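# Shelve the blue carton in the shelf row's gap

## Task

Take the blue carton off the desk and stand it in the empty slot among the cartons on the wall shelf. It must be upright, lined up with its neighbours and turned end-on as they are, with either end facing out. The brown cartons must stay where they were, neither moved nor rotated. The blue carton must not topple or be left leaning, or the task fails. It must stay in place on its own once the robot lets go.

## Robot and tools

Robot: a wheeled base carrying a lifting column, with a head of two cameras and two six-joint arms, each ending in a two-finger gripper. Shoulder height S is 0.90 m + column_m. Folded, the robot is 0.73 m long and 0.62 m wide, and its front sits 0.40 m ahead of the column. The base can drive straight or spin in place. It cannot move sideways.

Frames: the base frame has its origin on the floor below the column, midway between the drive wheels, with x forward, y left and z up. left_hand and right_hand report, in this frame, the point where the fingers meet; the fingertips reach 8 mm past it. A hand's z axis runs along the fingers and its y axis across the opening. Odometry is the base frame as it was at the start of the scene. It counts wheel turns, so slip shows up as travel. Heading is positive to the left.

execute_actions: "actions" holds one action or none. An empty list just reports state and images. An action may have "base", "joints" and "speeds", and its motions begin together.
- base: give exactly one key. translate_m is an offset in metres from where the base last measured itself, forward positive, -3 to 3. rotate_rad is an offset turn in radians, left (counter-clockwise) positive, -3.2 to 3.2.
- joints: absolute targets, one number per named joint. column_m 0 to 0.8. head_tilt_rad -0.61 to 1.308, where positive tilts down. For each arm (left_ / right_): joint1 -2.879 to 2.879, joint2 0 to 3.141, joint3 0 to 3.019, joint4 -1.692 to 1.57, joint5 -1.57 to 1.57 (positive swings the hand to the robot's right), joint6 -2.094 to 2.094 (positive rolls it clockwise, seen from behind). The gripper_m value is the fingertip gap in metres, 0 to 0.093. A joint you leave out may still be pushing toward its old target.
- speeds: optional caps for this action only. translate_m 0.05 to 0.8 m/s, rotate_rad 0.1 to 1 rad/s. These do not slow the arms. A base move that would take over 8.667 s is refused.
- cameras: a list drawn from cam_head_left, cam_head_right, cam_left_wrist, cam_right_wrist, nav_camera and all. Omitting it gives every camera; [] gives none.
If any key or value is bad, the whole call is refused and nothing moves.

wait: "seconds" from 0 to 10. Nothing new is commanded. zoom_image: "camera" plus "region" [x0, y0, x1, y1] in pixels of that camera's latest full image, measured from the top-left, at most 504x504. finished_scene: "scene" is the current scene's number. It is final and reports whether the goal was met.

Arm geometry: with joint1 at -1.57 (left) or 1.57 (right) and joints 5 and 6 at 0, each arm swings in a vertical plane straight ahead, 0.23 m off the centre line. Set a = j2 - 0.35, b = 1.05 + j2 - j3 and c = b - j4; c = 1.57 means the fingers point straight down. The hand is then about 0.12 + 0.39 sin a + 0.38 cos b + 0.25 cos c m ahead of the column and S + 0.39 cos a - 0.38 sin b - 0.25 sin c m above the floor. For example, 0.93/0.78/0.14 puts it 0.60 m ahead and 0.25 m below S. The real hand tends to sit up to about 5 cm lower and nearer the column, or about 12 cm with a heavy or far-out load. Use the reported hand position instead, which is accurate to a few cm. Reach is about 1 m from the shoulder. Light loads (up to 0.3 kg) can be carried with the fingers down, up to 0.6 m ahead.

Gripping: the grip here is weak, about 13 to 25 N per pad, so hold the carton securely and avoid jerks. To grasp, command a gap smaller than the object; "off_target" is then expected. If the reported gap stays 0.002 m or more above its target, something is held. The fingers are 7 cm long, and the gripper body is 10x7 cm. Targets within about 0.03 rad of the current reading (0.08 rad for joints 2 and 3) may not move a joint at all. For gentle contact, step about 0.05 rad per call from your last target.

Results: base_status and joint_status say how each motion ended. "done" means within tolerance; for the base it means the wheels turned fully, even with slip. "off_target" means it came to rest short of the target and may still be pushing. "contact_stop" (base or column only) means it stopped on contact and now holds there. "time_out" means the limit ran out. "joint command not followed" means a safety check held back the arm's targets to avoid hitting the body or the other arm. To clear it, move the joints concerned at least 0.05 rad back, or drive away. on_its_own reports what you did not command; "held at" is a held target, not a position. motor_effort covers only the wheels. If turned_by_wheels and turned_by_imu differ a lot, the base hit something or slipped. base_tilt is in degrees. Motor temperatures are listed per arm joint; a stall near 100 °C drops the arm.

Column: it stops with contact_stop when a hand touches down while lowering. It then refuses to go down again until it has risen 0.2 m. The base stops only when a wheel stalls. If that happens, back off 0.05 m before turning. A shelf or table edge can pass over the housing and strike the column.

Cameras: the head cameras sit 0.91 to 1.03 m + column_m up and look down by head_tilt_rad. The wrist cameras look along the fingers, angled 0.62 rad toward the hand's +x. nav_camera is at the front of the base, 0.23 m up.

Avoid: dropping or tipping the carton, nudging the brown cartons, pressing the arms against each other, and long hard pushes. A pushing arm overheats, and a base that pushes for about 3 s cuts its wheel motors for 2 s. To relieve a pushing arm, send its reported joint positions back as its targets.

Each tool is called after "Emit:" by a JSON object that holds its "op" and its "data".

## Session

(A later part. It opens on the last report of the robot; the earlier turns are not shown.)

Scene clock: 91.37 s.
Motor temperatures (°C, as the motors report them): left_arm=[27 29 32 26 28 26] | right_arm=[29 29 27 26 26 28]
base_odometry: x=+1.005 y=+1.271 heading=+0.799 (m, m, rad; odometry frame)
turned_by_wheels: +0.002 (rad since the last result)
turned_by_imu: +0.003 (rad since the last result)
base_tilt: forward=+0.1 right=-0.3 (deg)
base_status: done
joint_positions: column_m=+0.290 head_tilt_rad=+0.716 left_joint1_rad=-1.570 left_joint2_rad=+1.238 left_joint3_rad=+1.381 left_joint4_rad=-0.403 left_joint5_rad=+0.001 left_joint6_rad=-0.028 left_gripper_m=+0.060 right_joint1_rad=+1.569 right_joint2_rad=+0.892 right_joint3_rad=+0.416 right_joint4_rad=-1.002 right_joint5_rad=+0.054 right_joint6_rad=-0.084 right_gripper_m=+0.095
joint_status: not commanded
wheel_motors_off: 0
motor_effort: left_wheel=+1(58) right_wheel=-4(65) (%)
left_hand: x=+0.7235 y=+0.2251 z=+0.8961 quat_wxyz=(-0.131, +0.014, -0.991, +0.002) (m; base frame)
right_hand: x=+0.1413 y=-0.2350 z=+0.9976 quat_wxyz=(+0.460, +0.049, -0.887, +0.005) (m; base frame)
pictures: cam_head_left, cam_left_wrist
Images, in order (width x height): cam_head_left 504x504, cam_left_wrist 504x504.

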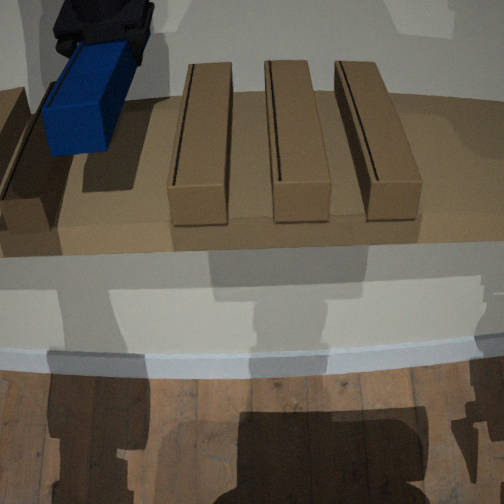

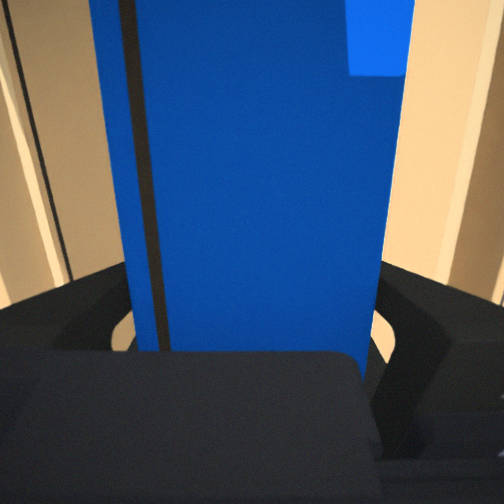

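Emit:
{"op": "execute_actions", "data": {"actions": [{"base":{"translate_m":-0.05}}], "cameras": []}}

Emit:
{"op": "execute_actions", "data": {"actions": [{"base":{"rotate_rad":0.17},"speeds":{"rotate_rad":0.4}}], "cameras": []}}

Emit:
{"op": "execute_actions", "data": {"actions": [{"base":{"translate_m":-0.3}}], "cameras": []}}

Emit:
{"op": "execute_actions", "data": {"actions": [{"base":{"rotate_rad":-0.17},"speeds":{"rotate_rad":0.4}}], "cameras": []}}

Emit:
{"op": "execute_actions", "data": {"actions": [{"base":{"translate_m":0.345},"speeds":{"translate_m":0.3},"joints":{"column_m":0.25}}], "cameras": ["cam_head_left","cam_left_wrist"]}}

Scene clock: 93.30 s.
Motor temperatures (°C, as the motors report them): left_arm=[27 29 32 26 28 26] | right_arm=[29 29 27 26 26 28]
base_odometry: x=+0.970 y=+1.235 heading=+0.798 (m, m, rad; odometry frame)
turned_by_wheels: -0.001 (rad since the last result)
turned_by_imu: +0.000 (rad since the last result)
base_tilt: forward=+0.1 right=-0.3 (deg)
base_status: done
joint_positions: column_m=+0.290 head_tilt_rad=+0.716 left_joint1_rad=-1.570 left_joint2_rad=+1.238 left_joint3_rad=+1.381 left_joint4_rad=-0.403 left_joint5_rad=+0.001 left_joint6_rad=-0.028 left_gripper_m=+0.060 right_joint1_rad=+1.569 right_joint2_rad=+0.892 right_joint3_rad=+0.415 right_joint4_rad=-1.002 right_joint5_rad=+0.054 right_joint6_rad=-0.084 right_gripper_m=+0.095
joint_status: not commanded
wheel_motors_off: 0
motor_effort: left_wheel=-1(28) right_wheel=+3(32) (%)
left_hand: x=+0.7235 y=+0.2251 z=+0.8961 quat_wxyz=(-0.131, +0.014, -0.991, +0.002) (m; base frame)
right_hand: x=+0.1409 y=-0.2350 z=+0.9977 quat_wxyz=(+0.460, +0.049, -0.886, +0.005) (m; base frame)
pictures: none
No camera images: the call's "cameras" was empty. Leave "cameras" out to get every camera's image.

Scene clock: 94.53 s.
Motor temperatures (°C, as the motors report them): left_arm=[27 29 32 26 28 26] | right_arm=[29 29 27 26 26 28]
base_odometry: x=+0.970 y=+1.235 heading=+0.966 (m, m, rad; odometry frame)
turned_by_wheels: +0.168 (rad since the last result)
turned_by_imu: +0.163 (rad since the last result)
base_tilt: forward=+0.2 right=-0.4 (deg)
base_status: done
joint_positions: column_m=+0.290 head_tilt_rad=+0.716 left_joint1_rad=-1.569 left_joint2_rad=+1.238 left_joint3_rad=+1.381 left_joint4_rad=-0.403 left_joint5_rad=+0.001 left_joint6_rad=-0.028 left_gripper_m=+0.060 right_joint1_rad=+1.569 right_joint2_rad=+0.892 right_joint3_rad=+0.415 right_joint4_rad=-1.002 right_joint5_rad=+0.054 right_joint6_rad=-0.084 right_gripper_m=+0.095
joint_status: not commanded
wheel_motors_off: 0
motor_effort: left_wheel=-1(53) right_wheel=+0(45) (%)
left_hand: x=+0.7235 y=+0.2254 z=+0.8961 quat_wxyz=(-0.131, +0.014, -0.991, +0.001) (m; base frame)
right_hand: x=+0.1409 y=-0.2350 z=+0.9977 quat_wxyz=(+0.460, +0.049, -0.886, +0.005) (m; base frame)
pictures: none
No camera images: the call's "cameras" was empty. Leave "cameras" out to get every camera's image.

Scene clock: 96.70 s.
Motor temperatures (°C, as the motors report them): left_arm=[27 29 32 26 28 26] | right_arm=[29 29 27 26 26 28]
base_odometry: x=+0.799 y=+0.988 heading=+0.968 (m, m, rad; odometry frame)
turned_by_wheels: +0.002 (rad since the last result)
turned_by_imu: +0.002 (rad since the last result)
base_tilt: forward=+0.1 right=-0.3 (deg)
base_status: done
joint_positions: column_m=+0.290 head_tilt_rad=+0.716 left_joint1_rad=-1.569 left_joint2_rad=+1.238 left_joint3_rad=+1.381 left_joint4_rad=-0.403 left_joint5_rad=+0.001 left_joint6_rad=-0.028 left_gripper_m=+0.060 right_joint1_rad=+1.569 right_joint2_rad=+0.892 right_joint3_rad=+0.412 right_joint4_rad=-1.002 right_joint5_rad=+0.054 right_joint6_rad=-0.084 right_gripper_m=+0.095
joint_status: not commanded
wheel_motors_off: 0
motor_effort: left_wheel=+1(68) right_wheel=-1(54) (%)
left_hand: x=+0.7235 y=+0.2254 z=+0.8961 quat_wxyz=(-0.131, +0.014, -0.991, +0.001) (m; base frame)
right_hand: x=+0.1395 y=-0.2350 z=+0.9982 quat_wxyz=(+0.461, +0.049, -0.886, +0.005) (m; base frame)
pictures: none
No camera images: the call's "cameras" was empty. Leave "cameras" out to get every camera's image.

Scene clock: 97.90 s.
Motor temperatures (°C, as the motors report them): left_arm=[27 29 32 26 28 26] | right_arm=[29 29 27 26 26 28]
base_odometry: x=+0.799 y=+0.988 heading=+0.800 (m, m, rad; odometry frame)
turned_by_wheels: -0.168 (rad since the last result)
turned_by_imu: -0.164 (rad since the last result)
base_tilt: forward=+0.0 right=-0.3 (deg)
base_status: done
joint_positions: column_m=+0.290 head_tilt_rad=+0.716 left_joint1_rad=-1.569 left_joint2_rad=+1.238 left_joint3_rad=+1.381 left_joint4_rad=-0.403 left_joint5_rad=+0.001 left_joint6_rad=-0.028 left_gripper_m=+0.060 right_joint1_rad=+1.569 right_joint2_rad=+0.892 right_joint3_rad=+0.412 right_joint4_rad=-1.002 right_joint5_rad=+0.054 right_joint6_rad=-0.084 right_gripper_m=+0.095
joint_status: not commanded
wheel_motors_off: 0
motor_effort: left_wheel=+1(55) right_wheel=+3(42) (%)
left_hand: x=+0.7235 y=+0.2254 z=+0.8961 quat_wxyz=(-0.131, +0.014, -0.991, +0.001) (m; base frame)
right_hand: x=+0.1395 y=-0.2350 z=+0.9982 quat_wxyz=(+0.461, +0.049, -0.886, +0.005) (m; base frame)
pictures: none
No camera images: the call's "cameras" was empty. Leave "cameras" out to get every camera's image.

Scene clock: 100.27 s.
Motor temperatures (°C, as the motors report them): left_arm=[27 29 32 26 28 26] | right_arm=[29 29 27 26 26 28]
base_odometry: x=+1.040 y=+1.235 heading=+0.798 (m, m, rad; odometry frame)
turned_by_wheels: -0.002 (rad since the last result)
turned_by_imu: +0.000 (rad since the last result)
base_tilt: forward=+0.1 right=-0.4 (deg)
base_status: done
joint_positions: column_m=+0.250 head_tilt_rad=+0.716 left_joint1_rad=-1.569 left_joint2_rad=+1.239 left_joint3_rad=+1.381 left_joint4_rad=-0.403 left_joint5_rad=+0.001 left_joint6_rad=-0.028 left_gripper_m=+0.060 right_joint1_rad=+1.569 right_joint2_rad=+0.892 right_joint3_rad=+0.414 right_joint4_rad=-1.002 right_joint5_rad=+0.054 right_joint6_rad=-0.084 right_gripper_m=+0.095
joint_status: all done
wheel_motors_off: 0
motor_effort: left_wheel=-2(69) right_wheel=+3(54) (%)
left_hand: x=+0.7233 y=+0.2254 z=+0.8558 quat_wxyz=(-0.131, +0.014, -0.991, +0.001) (m; base frame)
right_hand: x=+0.1408 y=-0.2350 z=+0.9579 quat_wxyz=(+0.460, +0.049, -0.886, +0.005) (m; base frame)
pictures: cam_head_left, cam_left_wrist
Images, in order (width x height): cam_head_left 504x504, cam_left_wrist 504x504.

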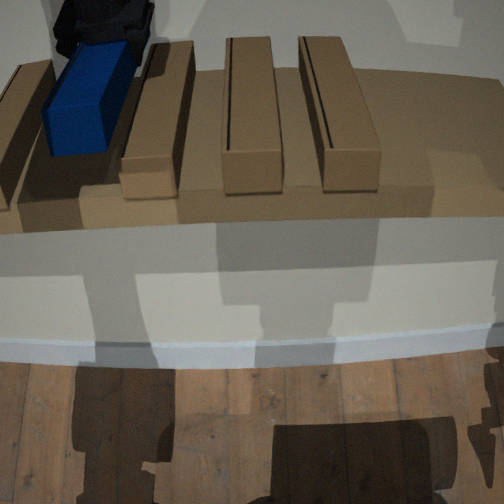

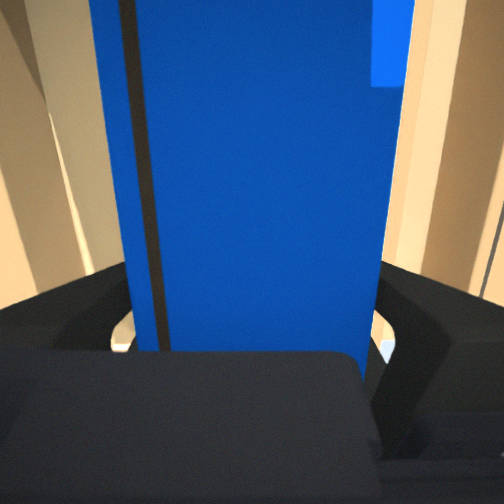

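Emit:
{"op": "execute_actions", "data": {"actions": [{"joints":{"column_m":0.165,"head_tilt_rad":0.6}}], "cameras": ["cam_head_left","cam_left_wrist"]}}

Scene clock: 102.13 s.
Motor temperatures (°C, as the motors report them): left_arm=[27 29 32 26 28 26] | right_arm=[29 29 27 26 26 28]
base_odometry: x=+1.040 y=+1.235 heading=+0.798 (m, m, rad; odometry frame)
turned_by_wheels: +0.000 (rad since the last result)
turned_by_imu: +0.001 (rad since the last result)
base_tilt: forward=+0.1 right=-0.3 (deg)
base_status: not commanded
joint_positions: column_m=+0.165 head_tilt_rad=+0.617 left_joint1_rad=-1.569 left_joint2_rad=+1.175 left_joint3_rad=+1.387 left_joint4_rad=-0.403 left_joint5_rad=+0.007 left_joint6_rad=-0.028 left_gripper_m=+0.060 right_joint1_rad=+1.569 right_joint2_rad=+0.892 right_joint3_rad=+0.414 right_joint4_rad=-1.002 right_joint5_rad=+0.054 right_joint6_rad=-0.084 right_gripper_m=+0.095
joint_status: all done
wheel_motors_off: 0
motor_effort: left_wheel=-2(2) right_wheel=+4(4) (%)
left_hand: x=+0.7441 y=+0.2243 z=+0.8115 quat_wxyz=(-0.165, +0.014, -0.986, +0.005) (m; base frame)
right_hand: x=+0.1408 y=-0.2350 z=+0.8730 quat_wxyz=(+0.460, +0.049, -0.886, +0.005) (m; base frame)
pictures: cam_head_left, cam_left_wrist
Images, in order (width x height): cam_head_left 504x504, cam_left_wrist 504x504.

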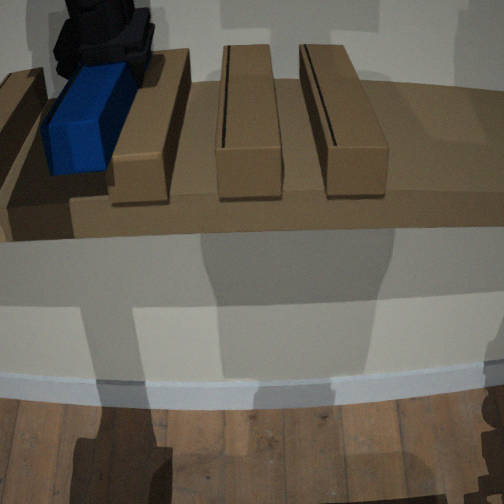

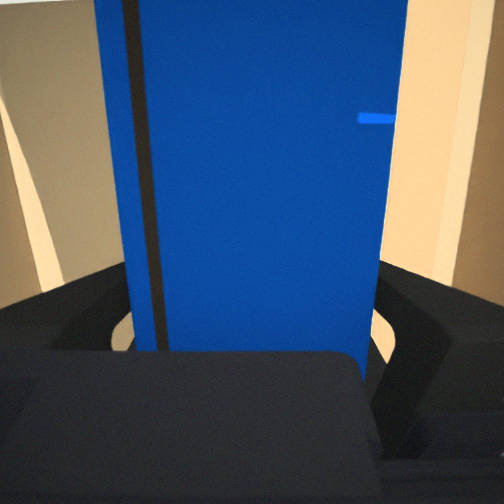

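Emit:
{"op": "execute_actions", "data": {"actions": [{"joints":{"column_m":0.23}}], "cameras": []}}

Emit:
{"op": "execute_actions", "data": {"actions": [{"base":{"translate_m":-0.03},"speeds":{"translate_m":0.1}}], "cameras": ["cam_head_left","cam_left_wrist"]}}

Scene clock: 103.73 s.
Motor temperatures (°C, as the motors report them): left_arm=[27 29 32 26 28 26] | right_arm=[29 29 27 26 26 28]
base_odometry: x=+1.040 y=+1.235 heading=+0.798 (m, m, rad; odometry frame)
turned_by_wheels: +0.000 (rad since the last result)
turned_by_imu: +0.001 (rad since the last result)
base_tilt: forward=+0.3 right=-0.4 (deg)
base_status: not commanded
joint_positions: column_m=+0.230 head_tilt_rad=+0.617 left_joint1_rad=-1.569 left_joint2_rad=+1.237 left_joint3_rad=+1.388 left_joint4_rad=-0.395 left_joint5_rad=+0.003 left_joint6_rad=-0.028 left_gripper_m=+0.060 right_joint1_rad=+1.569 right_joint2_rad=+0.892 right_joint3_rad=+0.414 right_joint4_rad=-1.002 right_joint5_rad=+0.054 right_joint6_rad=-0.084 right_gripper_m=+0.095
joint_status: all done
wheel_motors_off: 0
motor_effort: left_wheel=-2(3) right_wheel=+5(5) (%)
left_hand: x=+0.7295 y=+0.2249 z=+0.8393 quat_wxyz=(-0.139, +0.014, -0.990, +0.003) (m; base frame)
right_hand: x=+0.1408 y=-0.2350 z=+0.9378 quat_wxyz=(+0.460, +0.049, -0.886, +0.005) (m; base frame)
pictures: none
No camera images: the call's "cameras" was empty. Leave "cameras" out to get every camera's image.

Scene clock: 104.90 s.
Motor temperatures (°C, as the motors report them): left_arm=[27 29 32 26 28 26] | right_arm=[29 29 27 26 26 28]
base_odometry: x=+1.019 y=+1.214 heading=+0.798 (m, m, rad; odometry frame)
turned_by_wheels: +0.000 (rad since the last result)
turned_by_imu: +0.001 (rad since the last result)
base_tilt: forward=+0.2 right=-0.4 (deg)
base_status: done
joint_positions: column_m=+0.230 head_tilt_rad=+0.617 left_joint1_rad=-1.569 left_joint2_rad=+1.237 left_joint3_rad=+1.388 left_joint4_rad=-0.397 left_joint5_rad=+0.003 left_joint6_rad=-0.028 left_gripper_m=+0.060 right_joint1_rad=+1.569 right_joint2_rad=+0.891 right_joint3_rad=+0.414 right_joint4_rad=-1.002 right_joint5_rad=+0.054 right_joint6_rad=-0.084 right_gripper_m=+0.095
joint_status: not commanded
wheel_motors_off: 0
motor_effort: left_wheel=+0(34) right_wheel=+0(26) (%)
left_hand: x=+0.7291 y=+0.2250 z=+0.8390 quat_wxyz=(-0.138, +0.014, -0.990, +0.003) (m; base frame)
right_hand: x=+0.1409 y=-0.2350 z=+0.9378 quat_wxyz=(+0.460, +0.049, -0.887, +0.005) (m; base frame)
pictures: cam_head_left, cam_left_wrist
Images, in order (width x height): cam_head_left 504x504, cam_left_wrist 504x504.

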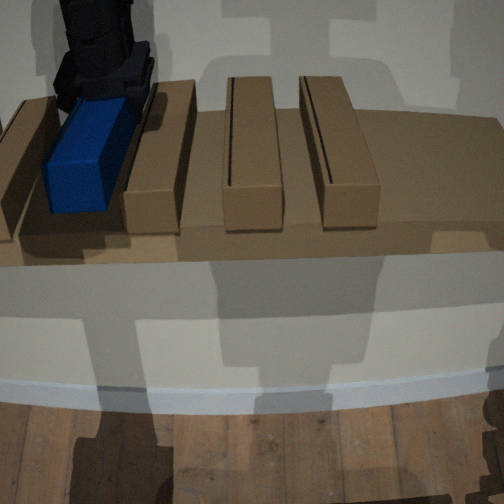

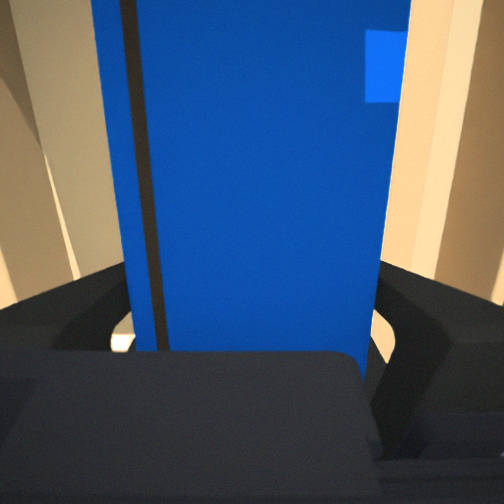

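Emit:
{"op": "execute_actions", "data": {"actions": [{"joints":{"column_m":0.2}}], "cameras": ["cam_head_left"]}}

Emit:
{"op": "zoom_image", "data": {"camera": "cam_head_left", "region": [0, 40, 300, 260]}}

Scene clock: 106.07 s.
Motor temperatures (°C, as the motors report them): left_arm=[27 29 32 26 28 26] | right_arm=[29 29 27 26 26 28]
base_odometry: x=+1.019 y=+1.214 heading=+0.798 (m, m, rad; odometry frame)
turned_by_wheels: +0.000 (rad since the last result)
turned_by_imu: +0.001 (rad since the last result)
base_tilt: forward=+0.0 right=-0.3 (deg)
base_status: not commanded
joint_positions: column_m=+0.200 head_tilt_rad=+0.617 left_joint1_rad=-1.569 left_joint2_rad=+1.231 left_joint3_rad=+1.388 left_joint4_rad=-0.397 left_joint5_rad=+0.003 left_joint6_rad=-0.028 left_gripper_m=+0.060 right_joint1_rad=+1.569 right_joint2_rad=+0.891 right_joint3_rad=+0.414 right_joint4_rad=-1.002 right_joint5_rad=+0.054 right_joint6_rad=-0.084 right_gripper_m=+0.095
joint_status: all done
wheel_motors_off: 0
motor_effort: left_wheel=+1(1) right_wheel=-2(1) (%)
left_hand: x=+0.7310 y=+0.2249 z=+0.8132 quat_wxyz=(-0.142, +0.014, -0.990, +0.003) (m; base frame)
right_hand: x=+0.1409 y=-0.2350 z=+0.9079 quat_wxyz=(+0.460, +0.049, -0.887, +0.005) (m; base frame)
pictures: cam_head_left
Images, in order (width x height): cam_head_left 504x504.

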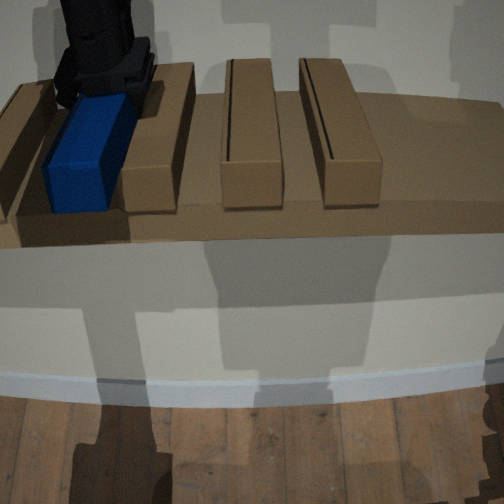

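Region (0, 40, 300, 260) of cam_head_left's 504x504 image, scaled by 1.680, with more detail than that image has; it fills the top 370 rows of this view, and the rest is white.

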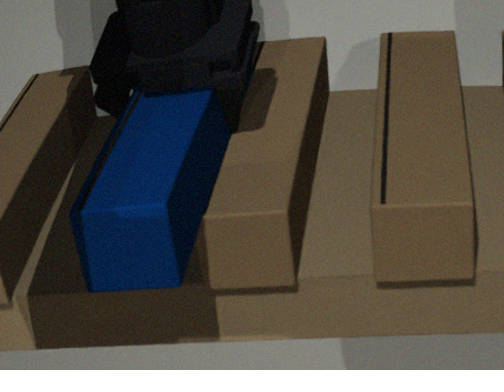

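Emit:
{"op": "execute_actions", "data": {"actions": [{"joints":{"column_m":0.225}}], "cameras": []}}

Emit:
{"op": "execute_actions", "data": {"actions": [{"base":{"rotate_rad":0.024},"speeds":{"rotate_rad":0.1},"joints":{"left_joint6_rad":0.01}}], "cameras": []}}

Emit:
{"op": "execute_actions", "data": {"actions": [{"joints":{"column_m":0.2}}], "cameras": ["cam_head_left","cam_left_wrist"]}}

Emit:
{"op": "zoom_image", "data": {"camera": "cam_head_left", "region": [0, 40, 300, 260]}}

Scene clock: 107.30 s.
Motor temperatures (°C, as the motors report them): left_arm=[27 29 32 26 28 26] | right_arm=[29 29 27 26 26 28]
base_odometry: x=+1.019 y=+1.214 heading=+0.798 (m, m, rad; odometry frame)
turned_by_wheels: +0.000 (rad since the last result)
turned_by_imu: +0.001 (rad since the last result)
base_tilt: forward=+0.2 right=-0.3 (deg)
base_status: not commanded
joint_positions: column_m=+0.225 head_tilt_rad=+0.617 left_joint1_rad=-1.569 left_joint2_rad=+1.238 left_joint3_rad=+1.388 left_joint4_rad=-0.397 left_joint5_rad=+0.003 left_joint6_rad=-0.028 left_gripper_m=+0.060 right_joint1_rad=+1.569 right_joint2_rad=+0.891 right_joint3_rad=+0.414 right_joint4_rad=-1.002 right_joint5_rad=+0.054 right_joint6_rad=-0.084 right_gripper_m=+0.095
joint_status: all done
wheel_motors_off: 0
motor_effort: left_wheel=+1(0) right_wheel=+2(2) (%)
left_hand: x=+0.7289 y=+0.2250 z=+0.8338 quat_wxyz=(-0.138, +0.014, -0.990, +0.003) (m; base frame)
right_hand: x=+0.1409 y=-0.2350 z=+0.9328 quat_wxyz=(+0.460, +0.049, -0.887, +0.005) (m; base frame)
pictures: none
No camera images: the call's "cameras" was empty. Leave "cameras" out to get every camera's image.

Scene clock: 108.10 s.
Motor temperatures (°C, as the motors report them): left_arm=[27 29 32 26 28 26] | right_arm=[29 29 27 26 26 28]
base_odometry: x=+1.019 y=+1.214 heading=+0.820 (m, m, rad; odometry frame)
turned_by_wheels: +0.022 (rad since the last result)
turned_by_imu: +0.022 (rad since the last result)
base_tilt: forward=+0.2 right=-0.3 (deg)
base_status: done
joint_positions: column_m=+0.225 head_tilt_rad=+0.617 left_joint1_rad=-1.569 left_joint2_rad=+1.238 left_joint3_rad=+1.388 left_joint4_rad=-0.397 left_joint5_rad=+0.001 left_joint6_rad=+0.000 left_gripper_m=+0.060 right_joint1_rad=+1.569 right_joint2_rad=+0.891 right_joint3_rad=+0.414 right_joint4_rad=-1.002 right_joint5_rad=+0.054 right_joint6_rad=-0.084 right_gripper_m=+0.095
joint_status: all done
wheel_motors_off: 0
motor_effort: left_wheel=-1(45) right_wheel=+3(44) (%)
left_hand: x=+0.7289 y=+0.2253 z=+0.8338 quat_wxyz=(-0.138, +0.000, -0.990, +0.000) (m; base frame)
right_hand: x=+0.1409 y=-0.2350 z=+0.9328 quat_wxyz=(+0.460, +0.049, -0.887, +0.005) (m; base frame)
pictures: none
No camera images: the call's "cameras" was empty. Leave "cameras" out to get every camera's image.

Scene clock: 109.03 s.
Motor temperatures (°C, as the motors report them): left_arm=[27 29 32 26 28 26] | right_arm=[29 29 27 26 26 28]
base_odometry: x=+1.019 y=+1.214 heading=+0.820 (m, m, rad; odometry frame)
turned_by_wheels: +0.000 (rad since the last result)
turned_by_imu: +0.000 (rad since the last result)
base_tilt: forward=+0.1 right=-0.3 (deg)
base_status: not commanded
joint_positions: column_m=+0.200 head_tilt_rad=+0.617 left_joint1_rad=-1.569 left_joint2_rad=+1.239 left_joint3_rad=+1.388 left_joint4_rad=-0.397 left_joint5_rad=+0.001 left_joint6_rad=+0.000 left_gripper_m=+0.060 right_joint1_rad=+1.569 right_joint2_rad=+0.891 right_joint3_rad=+0.414 right_joint4_rad=-1.002 right_joint5_rad=+0.054 right_joint6_rad=-0.084 right_gripper_m=+0.095
joint_status: all done
wheel_motors_off: 0
motor_effort: left_wheel=-2(3) right_wheel=+3(3) (%)
left_hand: x=+0.7285 y=+0.2253 z=+0.8082 quat_wxyz=(-0.137, +0.000, -0.991, +0.000) (m; base frame)
right_hand: x=+0.1409 y=-0.2350 z=+0.9079 quat_wxyz=(+0.460, +0.049, -0.887, +0.005) (m; base frame)
pictures: cam_head_left, cam_left_wrist
Images, in order (width x height): cam_head_left 504x504, cam_left_wrist 504x504.

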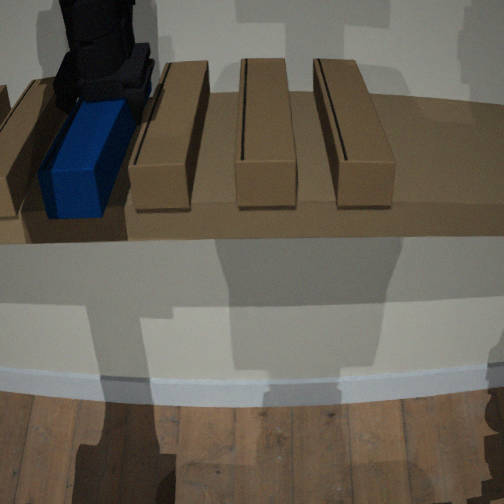

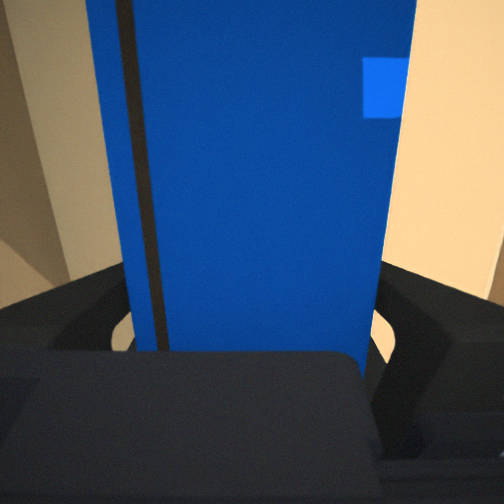

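Region (0, 40, 300, 260) of cam_head_left's 504x504 image, scaled by 1.680, with more detail than that image has; it fills the top 370 rows of this view, and the rest is white.

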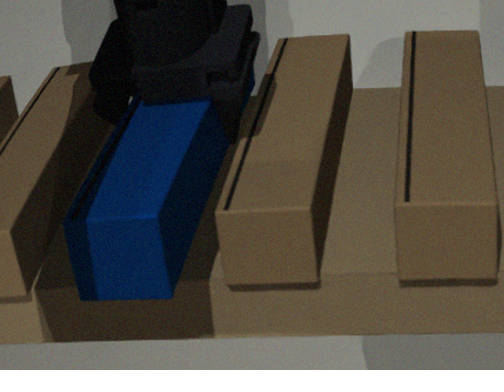

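Emit:
{"op": "execute_actions", "data": {"actions": [{"base":{"translate_m":0.01},"speeds":{"translate_m":0.05}}], "cameras": []}}

Emit:
{"op": "execute_actions", "data": {"actions": [{"joints":{"column_m":0.192}}], "cameras": []}}

Emit:
{"op": "execute_actions", "data": {"actions": [{"joints":{"left_gripper_m":0.078}}], "cameras": ["cam_head_left","cam_left_wrist"]}}

Emit:
{"op": "zoom_image", "data": {"camera": "cam_head_left", "region": [0, 40, 300, 260]}}

Scene clock: 110.17 s.
Motor temperatures (°C, as the motors report them): left_arm=[27 29 32 26 28 26] | right_arm=[29 29 27 26 26 28]
base_odometry: x=+1.026 y=+1.221 heading=+0.821 (m, m, rad; odometry frame)
turned_by_wheels: +0.001 (rad since the last result)
turned_by_imu: +0.002 (rad since the last result)
base_tilt: forward=+0.1 right=-0.4 (deg)
base_status: done
joint_positions: column_m=+0.200 head_tilt_rad=+0.617 left_joint1_rad=-1.569 left_joint2_rad=+1.239 left_joint3_rad=+1.388 left_joint4_rad=-0.397 left_joint5_rad=+0.001 left_joint6_rad=+0.000 left_gripper_m=+0.060 right_joint1_rad=+1.569 right_joint2_rad=+0.892 right_joint3_rad=+0.416 right_joint4_rad=-1.002 right_joint5_rad=+0.054 right_joint6_rad=-0.084 right_gripper_m=+0.095
joint_status: not commanded
wheel_motors_off: 0
motor_effort: left_wheel=+1(37) right_wheel=-1(36) (%)
left_hand: x=+0.7284 y=+0.2253 z=+0.8081 quat_wxyz=(-0.137, +0.000, -0.991, +0.000) (m; base frame)
right_hand: x=+0.1416 y=-0.2350 z=+0.9076 quat_wxyz=(+0.459, +0.049, -0.887, +0.005) (m; base frame)
pictures: none
No camera images: the call's "cameras" was empty. Leave "cameras" out to get every camera's image.

Scene clock: 110.80 s.
Motor temperatures (°C, as the motors report them): left_arm=[27 29 32 26 28 26] | right_arm=[29 29 27 26 26 28]
base_odometry: x=+1.026 y=+1.221 heading=+0.821 (m, m, rad; odometry frame)
turned_by_wheels: +0.000 (rad since the last result)
turned_by_imu: +0.000 (rad since the last result)
base_tilt: forward=+0.2 right=-0.3 (deg)
base_status: not commanded
joint_positions: column_m=+0.192 head_tilt_rad=+0.617 left_joint1_rad=-1.569 left_joint2_rad=+1.239 left_joint3_rad=+1.388 left_joint4_rad=-0.397 left_joint5_rad=+0.001 left_joint6_rad=+0.000 left_gripper_m=+0.060 right_joint1_rad=+1.569 right_joint2_rad=+0.892 right_joint3_rad=+0.416 right_joint4_rad=-1.002 right_joint5_rad=+0.054 right_joint6_rad=-0.084 right_gripper_m=+0.095
joint_status: all done
wheel_motors_off: 0
motor_effort: left_wheel=+1(2) right_wheel=-2(2) (%)
left_hand: x=+0.7284 y=+0.2253 z=+0.8001 quat_wxyz=(-0.137, +0.000, -0.991, +0.000) (m; base frame)
right_hand: x=+0.1416 y=-0.2350 z=+0.8997 quat_wxyz=(+0.459, +0.049, -0.887, +0.005) (m; base frame)
pictures: none
No camera images: the call's "cameras" was empty. Leave "cameras" out to get every camera's image.

Scene clock: 111.40 s.
Motor temperatures (°C, as the motors report them): left_arm=[27 29 32 26 28 26] | right_arm=[29 29 27 26 26 28]
base_odometry: x=+1.026 y=+1.221 heading=+0.821 (m, m, rad; odometry frame)
turned_by_wheels: +0.000 (rad since the last result)
turned_by_imu: +0.000 (rad since the last result)
base_tilt: forward=+0.1 right=-0.3 (deg)
base_status: not commanded
joint_positions: column_m=+0.192 head_tilt_rad=+0.617 left_joint1_rad=-1.569 left_joint2_rad=+1.239 left_joint3_rad=+1.388 left_joint4_rad=-0.397 left_joint5_rad=+0.001 left_joint6_rad=+0.000 left_gripper_m=+0.078 right_joint1_rad=+1.569 right_joint2_rad=+0.892 right_joint3_rad=+0.416 right_joint4_rad=-1.002 right_joint5_rad=+0.054 right_joint6_rad=-0.084 right_gripper_m=+0.095
joint_status: all done
wheel_motors_off: 0
motor_effort: left_wheel=+1(2) right_wheel=+1(1) (%)
left_hand: x=+0.7284 y=+0.2254 z=+0.8001 quat_wxyz=(-0.137, +0.000, -0.991, +0.000) (m; base frame)
right_hand: x=+0.1416 y=-0.2350 z=+0.8997 quat_wxyz=(+0.459, +0.049, -0.887, +0.005) (m; base frame)
pictures: cam_head_left, cam_left_wrist
Images, in order (width x height): cam_head_left 504x504, cam_left_wrist 504x504.

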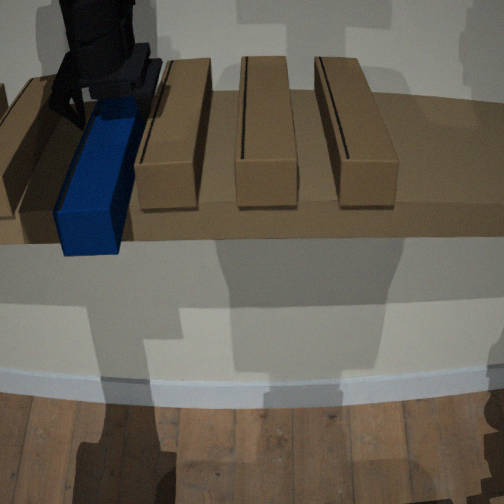

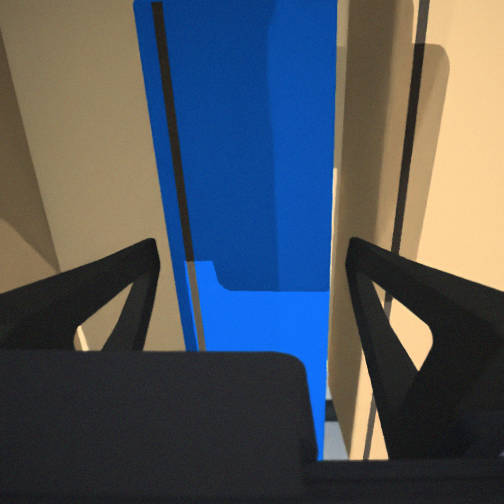

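Region (0, 40, 300, 260) of cam_head_left's 504x504 image, scaled by 1.680, with more detail than that image has; it fills the top 370 rows of this view, and the rest is white.

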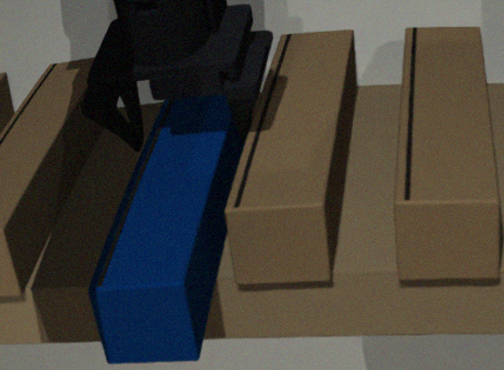

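Emit:
{"op": "execute_actions", "data": {"actions": [{"joints":{"column_m":0.165}}], "cameras": ["cam_head_left","cam_left_wrist"]}}

Scene clock: 112.60 s.
Motor temperatures (°C, as the motors report them): left_arm=[27 29 32 26 28 26] | right_arm=[29 29 27 26 26 28]
base_odometry: x=+1.026 y=+1.221 heading=+0.821 (m, m, rad; odometry frame)
turned_by_wheels: +0.000 (rad since the last result)
turned_by_imu: +0.001 (rad since the last result)
base_tilt: forward=+0.1 right=-0.4 (deg)
base_status: not commanded
joint_positions: column_m=+0.165 head_tilt_rad=+0.617 left_joint1_rad=-1.569 left_joint2_rad=+1.239 left_joint3_rad=+1.388 left_joint4_rad=-0.397 left_joint5_rad=+0.001 left_joint6_rad=+0.000 left_gripper_m=+0.078 right_joint1_rad=+1.569 right_joint2_rad=+0.892 right_joint3_rad=+0.416 right_joint4_rad=-1.002 right_joint5_rad=+0.054 right_joint6_rad=-0.084 right_gripper_m=+0.095
joint_status: all done
wheel_motors_off: 0
motor_effort: left_wheel=+2(3) right_wheel=-1(0) (%)
left_hand: x=+0.7284 y=+0.2254 z=+0.7731 quat_wxyz=(-0.137, +0.000, -0.991, +0.000) (m; base frame)
right_hand: x=+0.1416 y=-0.2350 z=+0.8727 quat_wxyz=(+0.459, +0.049, -0.887, +0.005) (m; base frame)
pictures: cam_head_left, cam_left_wrist
Images, in order (width x height): cam_head_left 504x504, cam_left_wrist 504x504.

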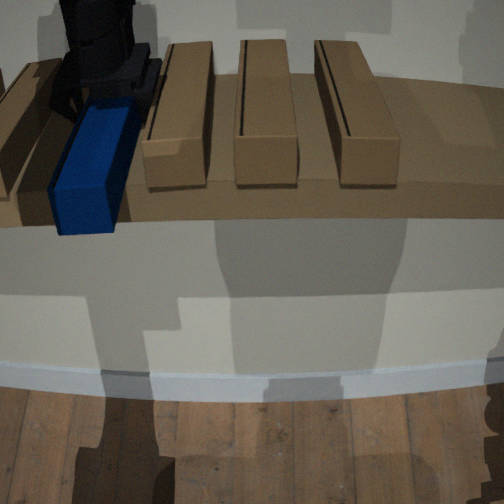

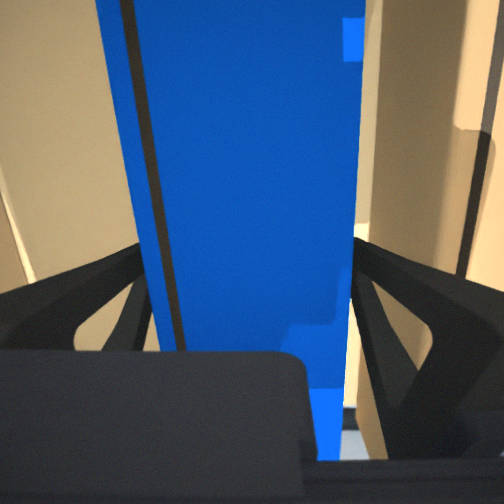

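Emit:
{"op": "execute_actions", "data": {"actions": [{"joints":{"column_m":0.153}}], "cameras": []}}

Emit:
{"op": "execute_actions", "data": {"actions": [{"joints":{"left_gripper_m":0.03}}], "cameras": []}}

Emit:
{"op": "execute_actions", "data": {"actions": [{"joints":{"column_m":0.163}}], "cameras": []}}

Emit:
{"op": "execute_actions", "data": {"actions": [{"base":{"translate_m":0.035},"speeds":{"translate_m":0.05}}], "cameras": ["cam_head_left","cam_left_wrist"]}}

Emit:
{"op": "zoom_image", "data": {"camera": "cam_head_left", "region": [0, 40, 300, 260]}}

Scene clock: 113.53 s.
Motor temperatures (°C, as the motors report them): left_arm=[27 29 32 26 28 26] | right_arm=[29 29 27 26 26 28]
base_odometry: x=+1.026 y=+1.221 heading=+0.821 (m, m, rad; odometry frame)
turned_by_wheels: +0.000 (rad since the last result)
turned_by_imu: +0.000 (rad since the last result)
base_tilt: forward=+0.1 right=-0.3 (deg)
base_status: not commanded
joint_positions: column_m=+0.153 head_tilt_rad=+0.617 left_joint1_rad=-1.569 left_joint2_rad=+1.239 left_joint3_rad=+1.388 left_joint4_rad=-0.397 left_joint5_rad=+0.001 left_joint6_rad=+0.000 left_gripper_m=+0.078 right_joint1_rad=+1.569 right_joint2_rad=+0.892 right_joint3_rad=+0.416 right_joint4_rad=-1.002 right_joint5_rad=+0.054 right_joint6_rad=-0.084 right_gripper_m=+0.095
joint_status: all done
wheel_motors_off: 0
motor_effort: left_wheel=+3(3) right_wheel=-2(0) (%)
left_hand: x=+0.7283 y=+0.2254 z=+0.7609 quat_wxyz=(-0.137, +0.000, -0.991, +0.000) (m; base frame)
right_hand: x=+0.1416 y=-0.2350 z=+0.8607 quat_wxyz=(+0.459, +0.049, -0.887, +0.005) (m; base frame)
pictures: none
No camera images: the call's "cameras" was empty. Leave "cameras" out to get every camera's image.

Scene clock: 114.13 s.
Motor temperatures (°C, as the motors report them): left_arm=[27 29 32 26 28 26] | right_arm=[29 29 27 26 26 28]
base_odometry: x=+1.026 y=+1.221 heading=+0.821 (m, m, rad; odometry frame)
turned_by_wheels: +0.000 (rad since the last result)
turned_by_imu: +0.000 (rad since the last result)
base_tilt: forward=+0.1 right=-0.4 (deg)
base_status: not commanded
joint_positions: column_m=+0.153 head_tilt_rad=+0.617 left_joint1_rad=-1.569 left_joint2_rad=+1.239 left_joint3_rad=+1.388 left_joint4_rad=-0.397 left_joint5_rad=+0.001 left_joint6_rad=+0.001 left_gripper_m=+0.061 right_joint1_rad=+1.569 right_joint2_rad=+0.892 right_joint3_rad=+0.416 right_joint4_rad=-1.002 right_joint5_rad=+0.054 right_joint6_rad=-0.084 right_gripper_m=+0.095
joint_status: left_gripper_m off_target (ended at +0.061, target +0.030)
wheel_motors_off: 0
motor_effort: left_wheel=+3(2) right_wheel=-2(0) (%)
left_hand: x=+0.7283 y=+0.2254 z=+0.7609 quat_wxyz=(-0.137, +0.000, -0.991, +0.000) (m; base frame)
right_hand: x=+0.1416 y=-0.2350 z=+0.8607 quat_wxyz=(+0.459, +0.049, -0.887, +0.005) (m; base frame)
pictures: none
No camera images: the call's "cameras" was empty. Leave "cameras" out to get every camera's image.

Scene clock: 114.83 s.
Motor temperatures (°C, as the motors report them): left_arm=[27 29 32 26 28 26] | right_arm=[29 29 27 26 26 28]
base_odometry: x=+1.026 y=+1.221 heading=+0.821 (m, m, rad; odometry frame)
turned_by_wheels: +0.000 (rad since the last result)
turned_by_imu: +0.000 (rad since the last result)
base_tilt: forward=+0.1 right=-0.3 (deg)
base_status: not commanded
joint_positions: column_m=+0.163 head_tilt_rad=+0.617 left_joint1_rad=-1.569 left_joint2_rad=+1.240 left_joint3_rad=+1.388 left_joint4_rad=-0.397 left_joint5_rad=+0.001 left_joint6_rad=+0.001 left_gripper_m=+0.061 right_joint1_rad=+1.569 right_joint2_rad=+0.892 right_joint3_rad=+0.416 right_joint4_rad=-1.002 right_joint5_rad=+0.054 right_joint6_rad=-0.084 right_gripper_m=+0.095
joint_status: all done
wheel_motors_off: 0
motor_effort: left_wheel=+3(3) right_wheel=+2(1) (%)
left_hand: x=+0.7281 y=+0.2254 z=+0.7703 quat_wxyz=(-0.137, +0.000, -0.991, +0.000) (m; base frame)
right_hand: x=+0.1416 y=-0.2350 z=+0.8706 quat_wxyz=(+0.459, +0.049, -0.887, +0.005) (m; base frame)
pictures: none
No camera images: the call's "cameras" was empty. Leave "cameras" out to get every camera's image.

Scene clock: 116.30 s.
Motor temperatures (°C, as the motors report them): left_arm=[27 29 32 26 28 26] | right_arm=[29 29 27 26 26 28]
base_odometry: x=+1.050 y=+1.247 heading=+0.823 (m, m, rad; odometry frame)
turned_by_wheels: +0.002 (rad since the last result)
turned_by_imu: +0.002 (rad since the last result)
base_tilt: forward=+0.2 right=-0.4 (deg)
base_status: done
joint_positions: column_m=+0.163 head_tilt_rad=+0.617 left_joint1_rad=-1.569 left_joint2_rad=+1.240 left_joint3_rad=+1.388 left_joint4_rad=-0.397 left_joint5_rad=+0.001 left_joint6_rad=+0.001 left_gripper_m=+0.061 right_joint1_rad=+1.569 right_joint2_rad=+0.892 right_joint3_rad=+0.416 right_joint4_rad=-1.002 right_joint5_rad=+0.054 right_joint6_rad=-0.084 right_gripper_m=+0.095
joint_status: not commanded
wheel_motors_off: 0
motor_effort: left_wheel=+2(40) right_wheel=+0(35) (%)
left_hand: x=+0.7281 y=+0.2254 z=+0.7703 quat_wxyz=(-0.137, +0.000, -0.991, +0.000) (m; base frame)
right_hand: x=+0.1417 y=-0.2350 z=+0.8705 quat_wxyz=(+0.459, +0.049, -0.887, +0.005) (m; base frame)
pictures: cam_head_left, cam_left_wrist
Images, in order (width x height): cam_head_left 504x504, cam_left_wrist 504x504.

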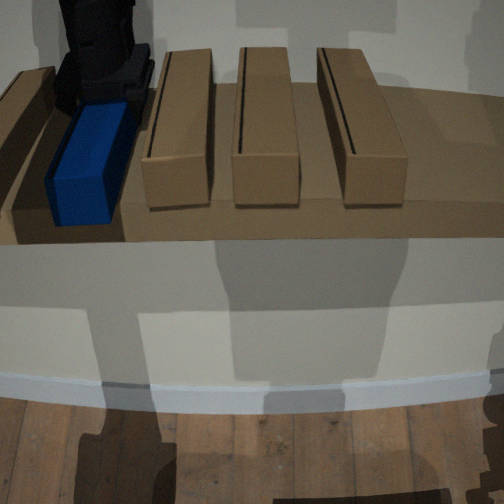

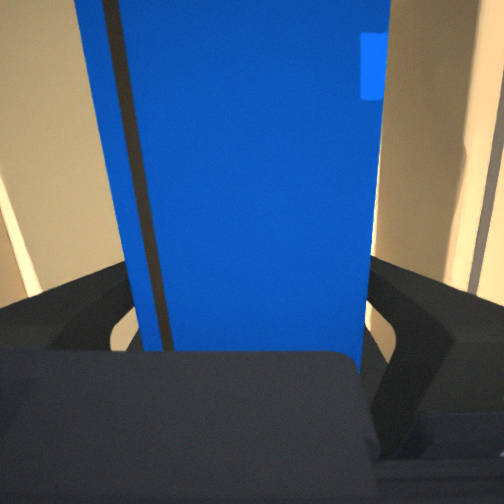

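Region (0, 40, 300, 260) of cam_head_left's 504x504 image, scaled by 1.680, with more detail than that image has; it fills the top 370 rows of this view, and the rest is white.

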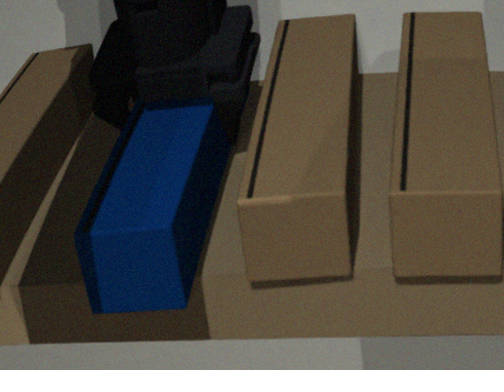

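Emit:
{"op": "execute_actions", "data": {"actions": [{"base":{"translate_m":0.03},"speeds":{"translate_m":0.05}}], "cameras": ["cam_head_left"]}}

Emit:
{"op": "zoom_image", "data": {"camera": "cam_head_left", "region": [0, 40, 300, 260]}}

Scene clock: 117.80 s.
Motor temperatures (°C, as the motors report them): left_arm=[27 29 32 26 28 26] | right_arm=[29 29 27 26 26 28]
base_odometry: x=+1.070 y=+1.269 heading=+0.824 (m, m, rad; odometry frame)
turned_by_wheels: +0.002 (rad since the last result)
turned_by_imu: +0.002 (rad since the last result)
base_tilt: forward=+0.1 right=-0.3 (deg)
base_status: done
joint_positions: column_m=+0.163 head_tilt_rad=+0.617 left_joint1_rad=-1.569 left_joint2_rad=+1.240 left_joint3_rad=+1.388 left_joint4_rad=-0.398 left_joint5_rad=+0.001 left_joint6_rad=+0.001 left_gripper_m=+0.061 right_joint1_rad=+1.569 right_joint2_rad=+0.892 right_joint3_rad=+0.416 right_joint4_rad=-1.002 right_joint5_rad=+0.054 right_joint6_rad=-0.084 right_gripper_m=+0.095
joint_status: not commanded
wheel_motors_off: 0
motor_effort: left_wheel=+2(35) right_wheel=-1(37) (%)
left_hand: x=+0.7280 y=+0.2254 z=+0.7703 quat_wxyz=(-0.137, +0.000, -0.991, +0.000) (m; base frame)
right_hand: x=+0.1415 y=-0.2350 z=+0.8705 quat_wxyz=(+0.460, +0.049, -0.887, +0.005) (m; base frame)
pictures: cam_head_left
Images, in order (width x height): cam_head_left 504x504.

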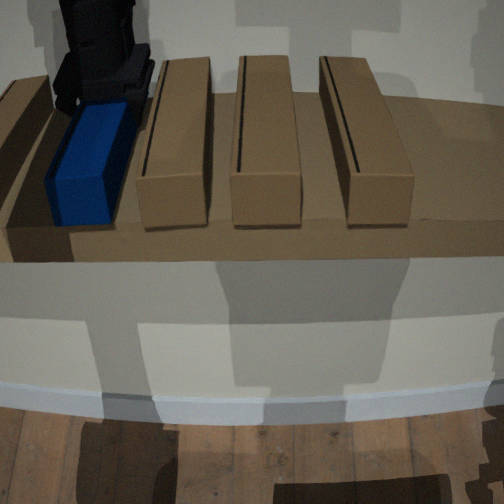

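Region (0, 40, 300, 260) of cam_head_left's 504x504 image, scaled by 1.680, with more detail than that image has; it fills the top 370 rows of this view, and the rest is white.

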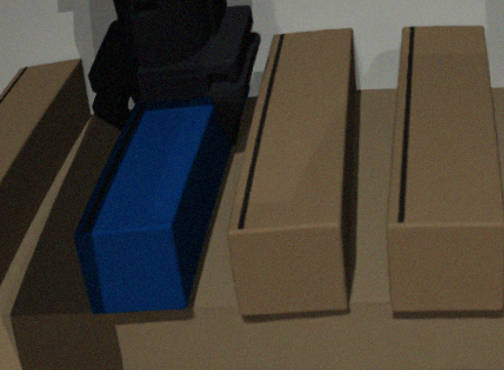

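Emit:
{"op": "execute_actions", "data": {"actions": [{"joints":{"column_m":0.151}}], "cameras": []}}

Emit:
{"op": "execute_actions", "data": {"actions": [{"joints":{"left_gripper_m":0.075}}], "cameras": []}}

Emit:
{"op": "execute_actions", "data": {"actions": [{"joints":{"column_m":0.3}}], "cameras": []}}

Emit:
{"op": "execute_actions", "data": {"actions": [{"base":{"translate_m":-0.25}}], "cameras": ["cam_head_left","cam_left_wrist"]}}

Scene clock: 118.77 s.
Motor temperatures (°C, as the motors report them): left_arm=[27 29 32 26 28 26] | right_arm=[29 29 27 26 26 28]
base_odometry: x=+1.070 y=+1.269 heading=+0.824 (m, m, rad; odometry frame)
turned_by_wheels: +0.000 (rad since the last result)
turned_by_imu: +0.000 (rad since the last result)
base_tilt: forward=+0.1 right=-0.3 (deg)
base_status: not commanded
joint_positions: column_m=+0.151 head_tilt_rad=+0.617 left_joint1_rad=-1.569 left_joint2_rad=+1.238 left_joint3_rad=+1.388 left_joint4_rad=-0.398 left_joint5_rad=+0.001 left_joint6_rad=+0.001 left_gripper_m=+0.061 right_joint1_rad=+1.569 right_joint2_rad=+0.892 right_joint3_rad=+0.416 right_joint4_rad=-1.002 right_joint5_rad=+0.054 right_joint6_rad=-0.084 right_gripper_m=+0.095
joint_status: all done
wheel_motors_off: 0
motor_effort: left_wheel=+3(3) right_wheel=+0(3) (%)
left_hand: x=+0.7287 y=+0.2254 z=+0.7598 quat_wxyz=(-0.138, +0.000, -0.990, +0.000) (m; base frame)
right_hand: x=+0.1415 y=-0.2350 z=+0.8587 quat_wxyz=(+0.460, +0.049, -0.887, +0.005) (m; base frame)
pictures: none
No camera images: the call's "cameras" was empty. Leave "cameras" out to get every camera's image.

Scene clock: 119.37 s.
Motor temperatures (°C, as the motors report them): left_arm=[27 29 32 26 28 26] | right_arm=[29 29 27 26 26 28]
base_odometry: x=+1.070 y=+1.269 heading=+0.824 (m, m, rad; odometry frame)
turned_by_wheels: +0.000 (rad since the last result)
turned_by_imu: +0.000 (rad since the last result)
base_tilt: forward=+0.2 right=-0.3 (deg)
base_status: not commanded
joint_positions: column_m=+0.151 head_tilt_rad=+0.617 left_joint1_rad=-1.569 left_joint2_rad=+1.239 left_joint3_rad=+1.388 left_joint4_rad=-0.398 left_joint5_rad=+0.001 left_joint6_rad=+0.001 left_gripper_m=+0.075 right_joint1_rad=+1.569 right_joint2_rad=+0.892 right_joint3_rad=+0.416 right_joint4_rad=-1.002 right_joint5_rad=+0.054 right_joint6_rad=-0.084 right_gripper_m=+0.095
joint_status: all done
wheel_motors_off: 0
motor_effort: left_wheel=+3(3) right_wheel=-3(3) (%)
left_hand: x=+0.7285 y=+0.2254 z=+0.7594 quat_wxyz=(-0.137, +0.000, -0.991, +0.000) (m; base frame)
right_hand: x=+0.1415 y=-0.2350 z=+0.8587 quat_wxyz=(+0.460, +0.049, -0.887, +0.005) (m; base frame)
pictures: none
No camera images: the call's "cameras" was empty. Leave "cameras" out to get every camera's image.

Scene clock: 121.90 s.
Motor temperatures (°C, as the motors report them): left_arm=[27 29 32 26 28 26] | right_arm=[29 29 27 26 26 28]
base_odometry: x=+1.070 y=+1.269 heading=+0.824 (m, m, rad; odometry frame)
turned_by_wheels: +0.000 (rad since the last result)
turned_by_imu: +0.001 (rad since the last result)
base_tilt: forward=+0.1 right=-0.3 (deg)
base_status: not commanded
joint_positions: column_m=+0.300 head_tilt_rad=+0.617 left_joint1_rad=-1.569 left_joint2_rad=+1.239 left_joint3_rad=+1.388 left_joint4_rad=-0.398 left_joint5_rad=+0.001 left_joint6_rad=+0.001 left_gripper_m=+0.075 right_joint1_rad=+1.569 right_joint2_rad=+0.892 right_joint3_rad=+0.416 right_joint4_rad=-1.002 right_joint5_rad=+0.054 right_joint6_rad=-0.084 right_gripper_m=+0.095
joint_status: all done
wheel_motors_off: 0
motor_effort: left_wheel=+3(3) right_wheel=-4(1) (%)
left_hand: x=+0.7283 y=+0.2254 z=+0.9080 quat_wxyz=(-0.137, +0.000, -0.991, +0.000) (m; base frame)
right_hand: x=+0.1415 y=-0.2350 z=+1.0075 quat_wxyz=(+0.460, +0.049, -0.887, +0.005) (m; base frame)
pictures: none
No camera images: the call's "cameras" was empty. Leave "cameras" out to get every camera's image.

Scene clock: 123.93 s.
Motor temperatures (°C, as the motors report them): left_arm=[27 29 32 26 28 26] | right_arm=[29 29 27 26 26 28]
base_odometry: x=+0.900 y=+1.085 heading=+0.826 (m, m, rad; odometry frame)
turned_by_wheels: +0.002 (rad since the last result)
turned_by_imu: +0.002 (rad since the last result)
base_tilt: forward=+0.2 right=-0.3 (deg)
base_status: done
joint_positions: column_m=+0.300 head_tilt_rad=+0.617 left_joint1_rad=-1.569 left_joint2_rad=+1.239 left_joint3_rad=+1.388 left_joint4_rad=-0.398 left_joint5_rad=+0.001 left_joint6_rad=+0.001 left_gripper_m=+0.075 right_joint1_rad=+1.569 right_joint2_rad=+0.892 right_joint3_rad=+0.414 right_joint4_rad=-1.002 right_joint5_rad=+0.054 right_joint6_rad=-0.084 right_gripper_m=+0.095
joint_status: not commanded
wheel_motors_off: 0
motor_effort: left_wheel=+1(61) right_wheel=-4(34) (%)
left_hand: x=+0.7282 y=+0.2254 z=+0.9079 quat_wxyz=(-0.137, +0.000, -0.991, +0.000) (m; base frame)
right_hand: x=+0.1404 y=-0.2350 z=+1.0079 quat_wxyz=(+0.460, +0.049, -0.886, +0.005) (m; base frame)
pictures: cam_head_left, cam_left_wrist
Images, in order (width x height): cam_head_left 504x504, cam_left_wrist 504x504.

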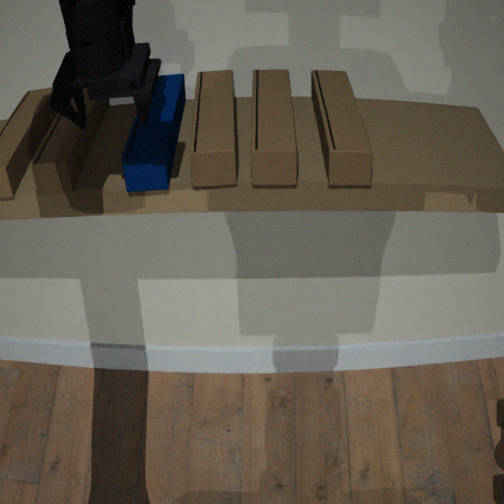

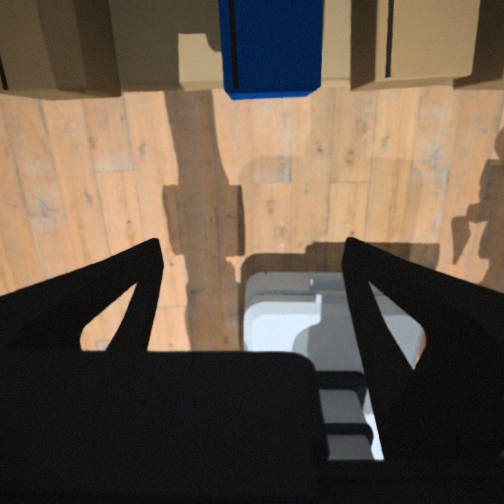

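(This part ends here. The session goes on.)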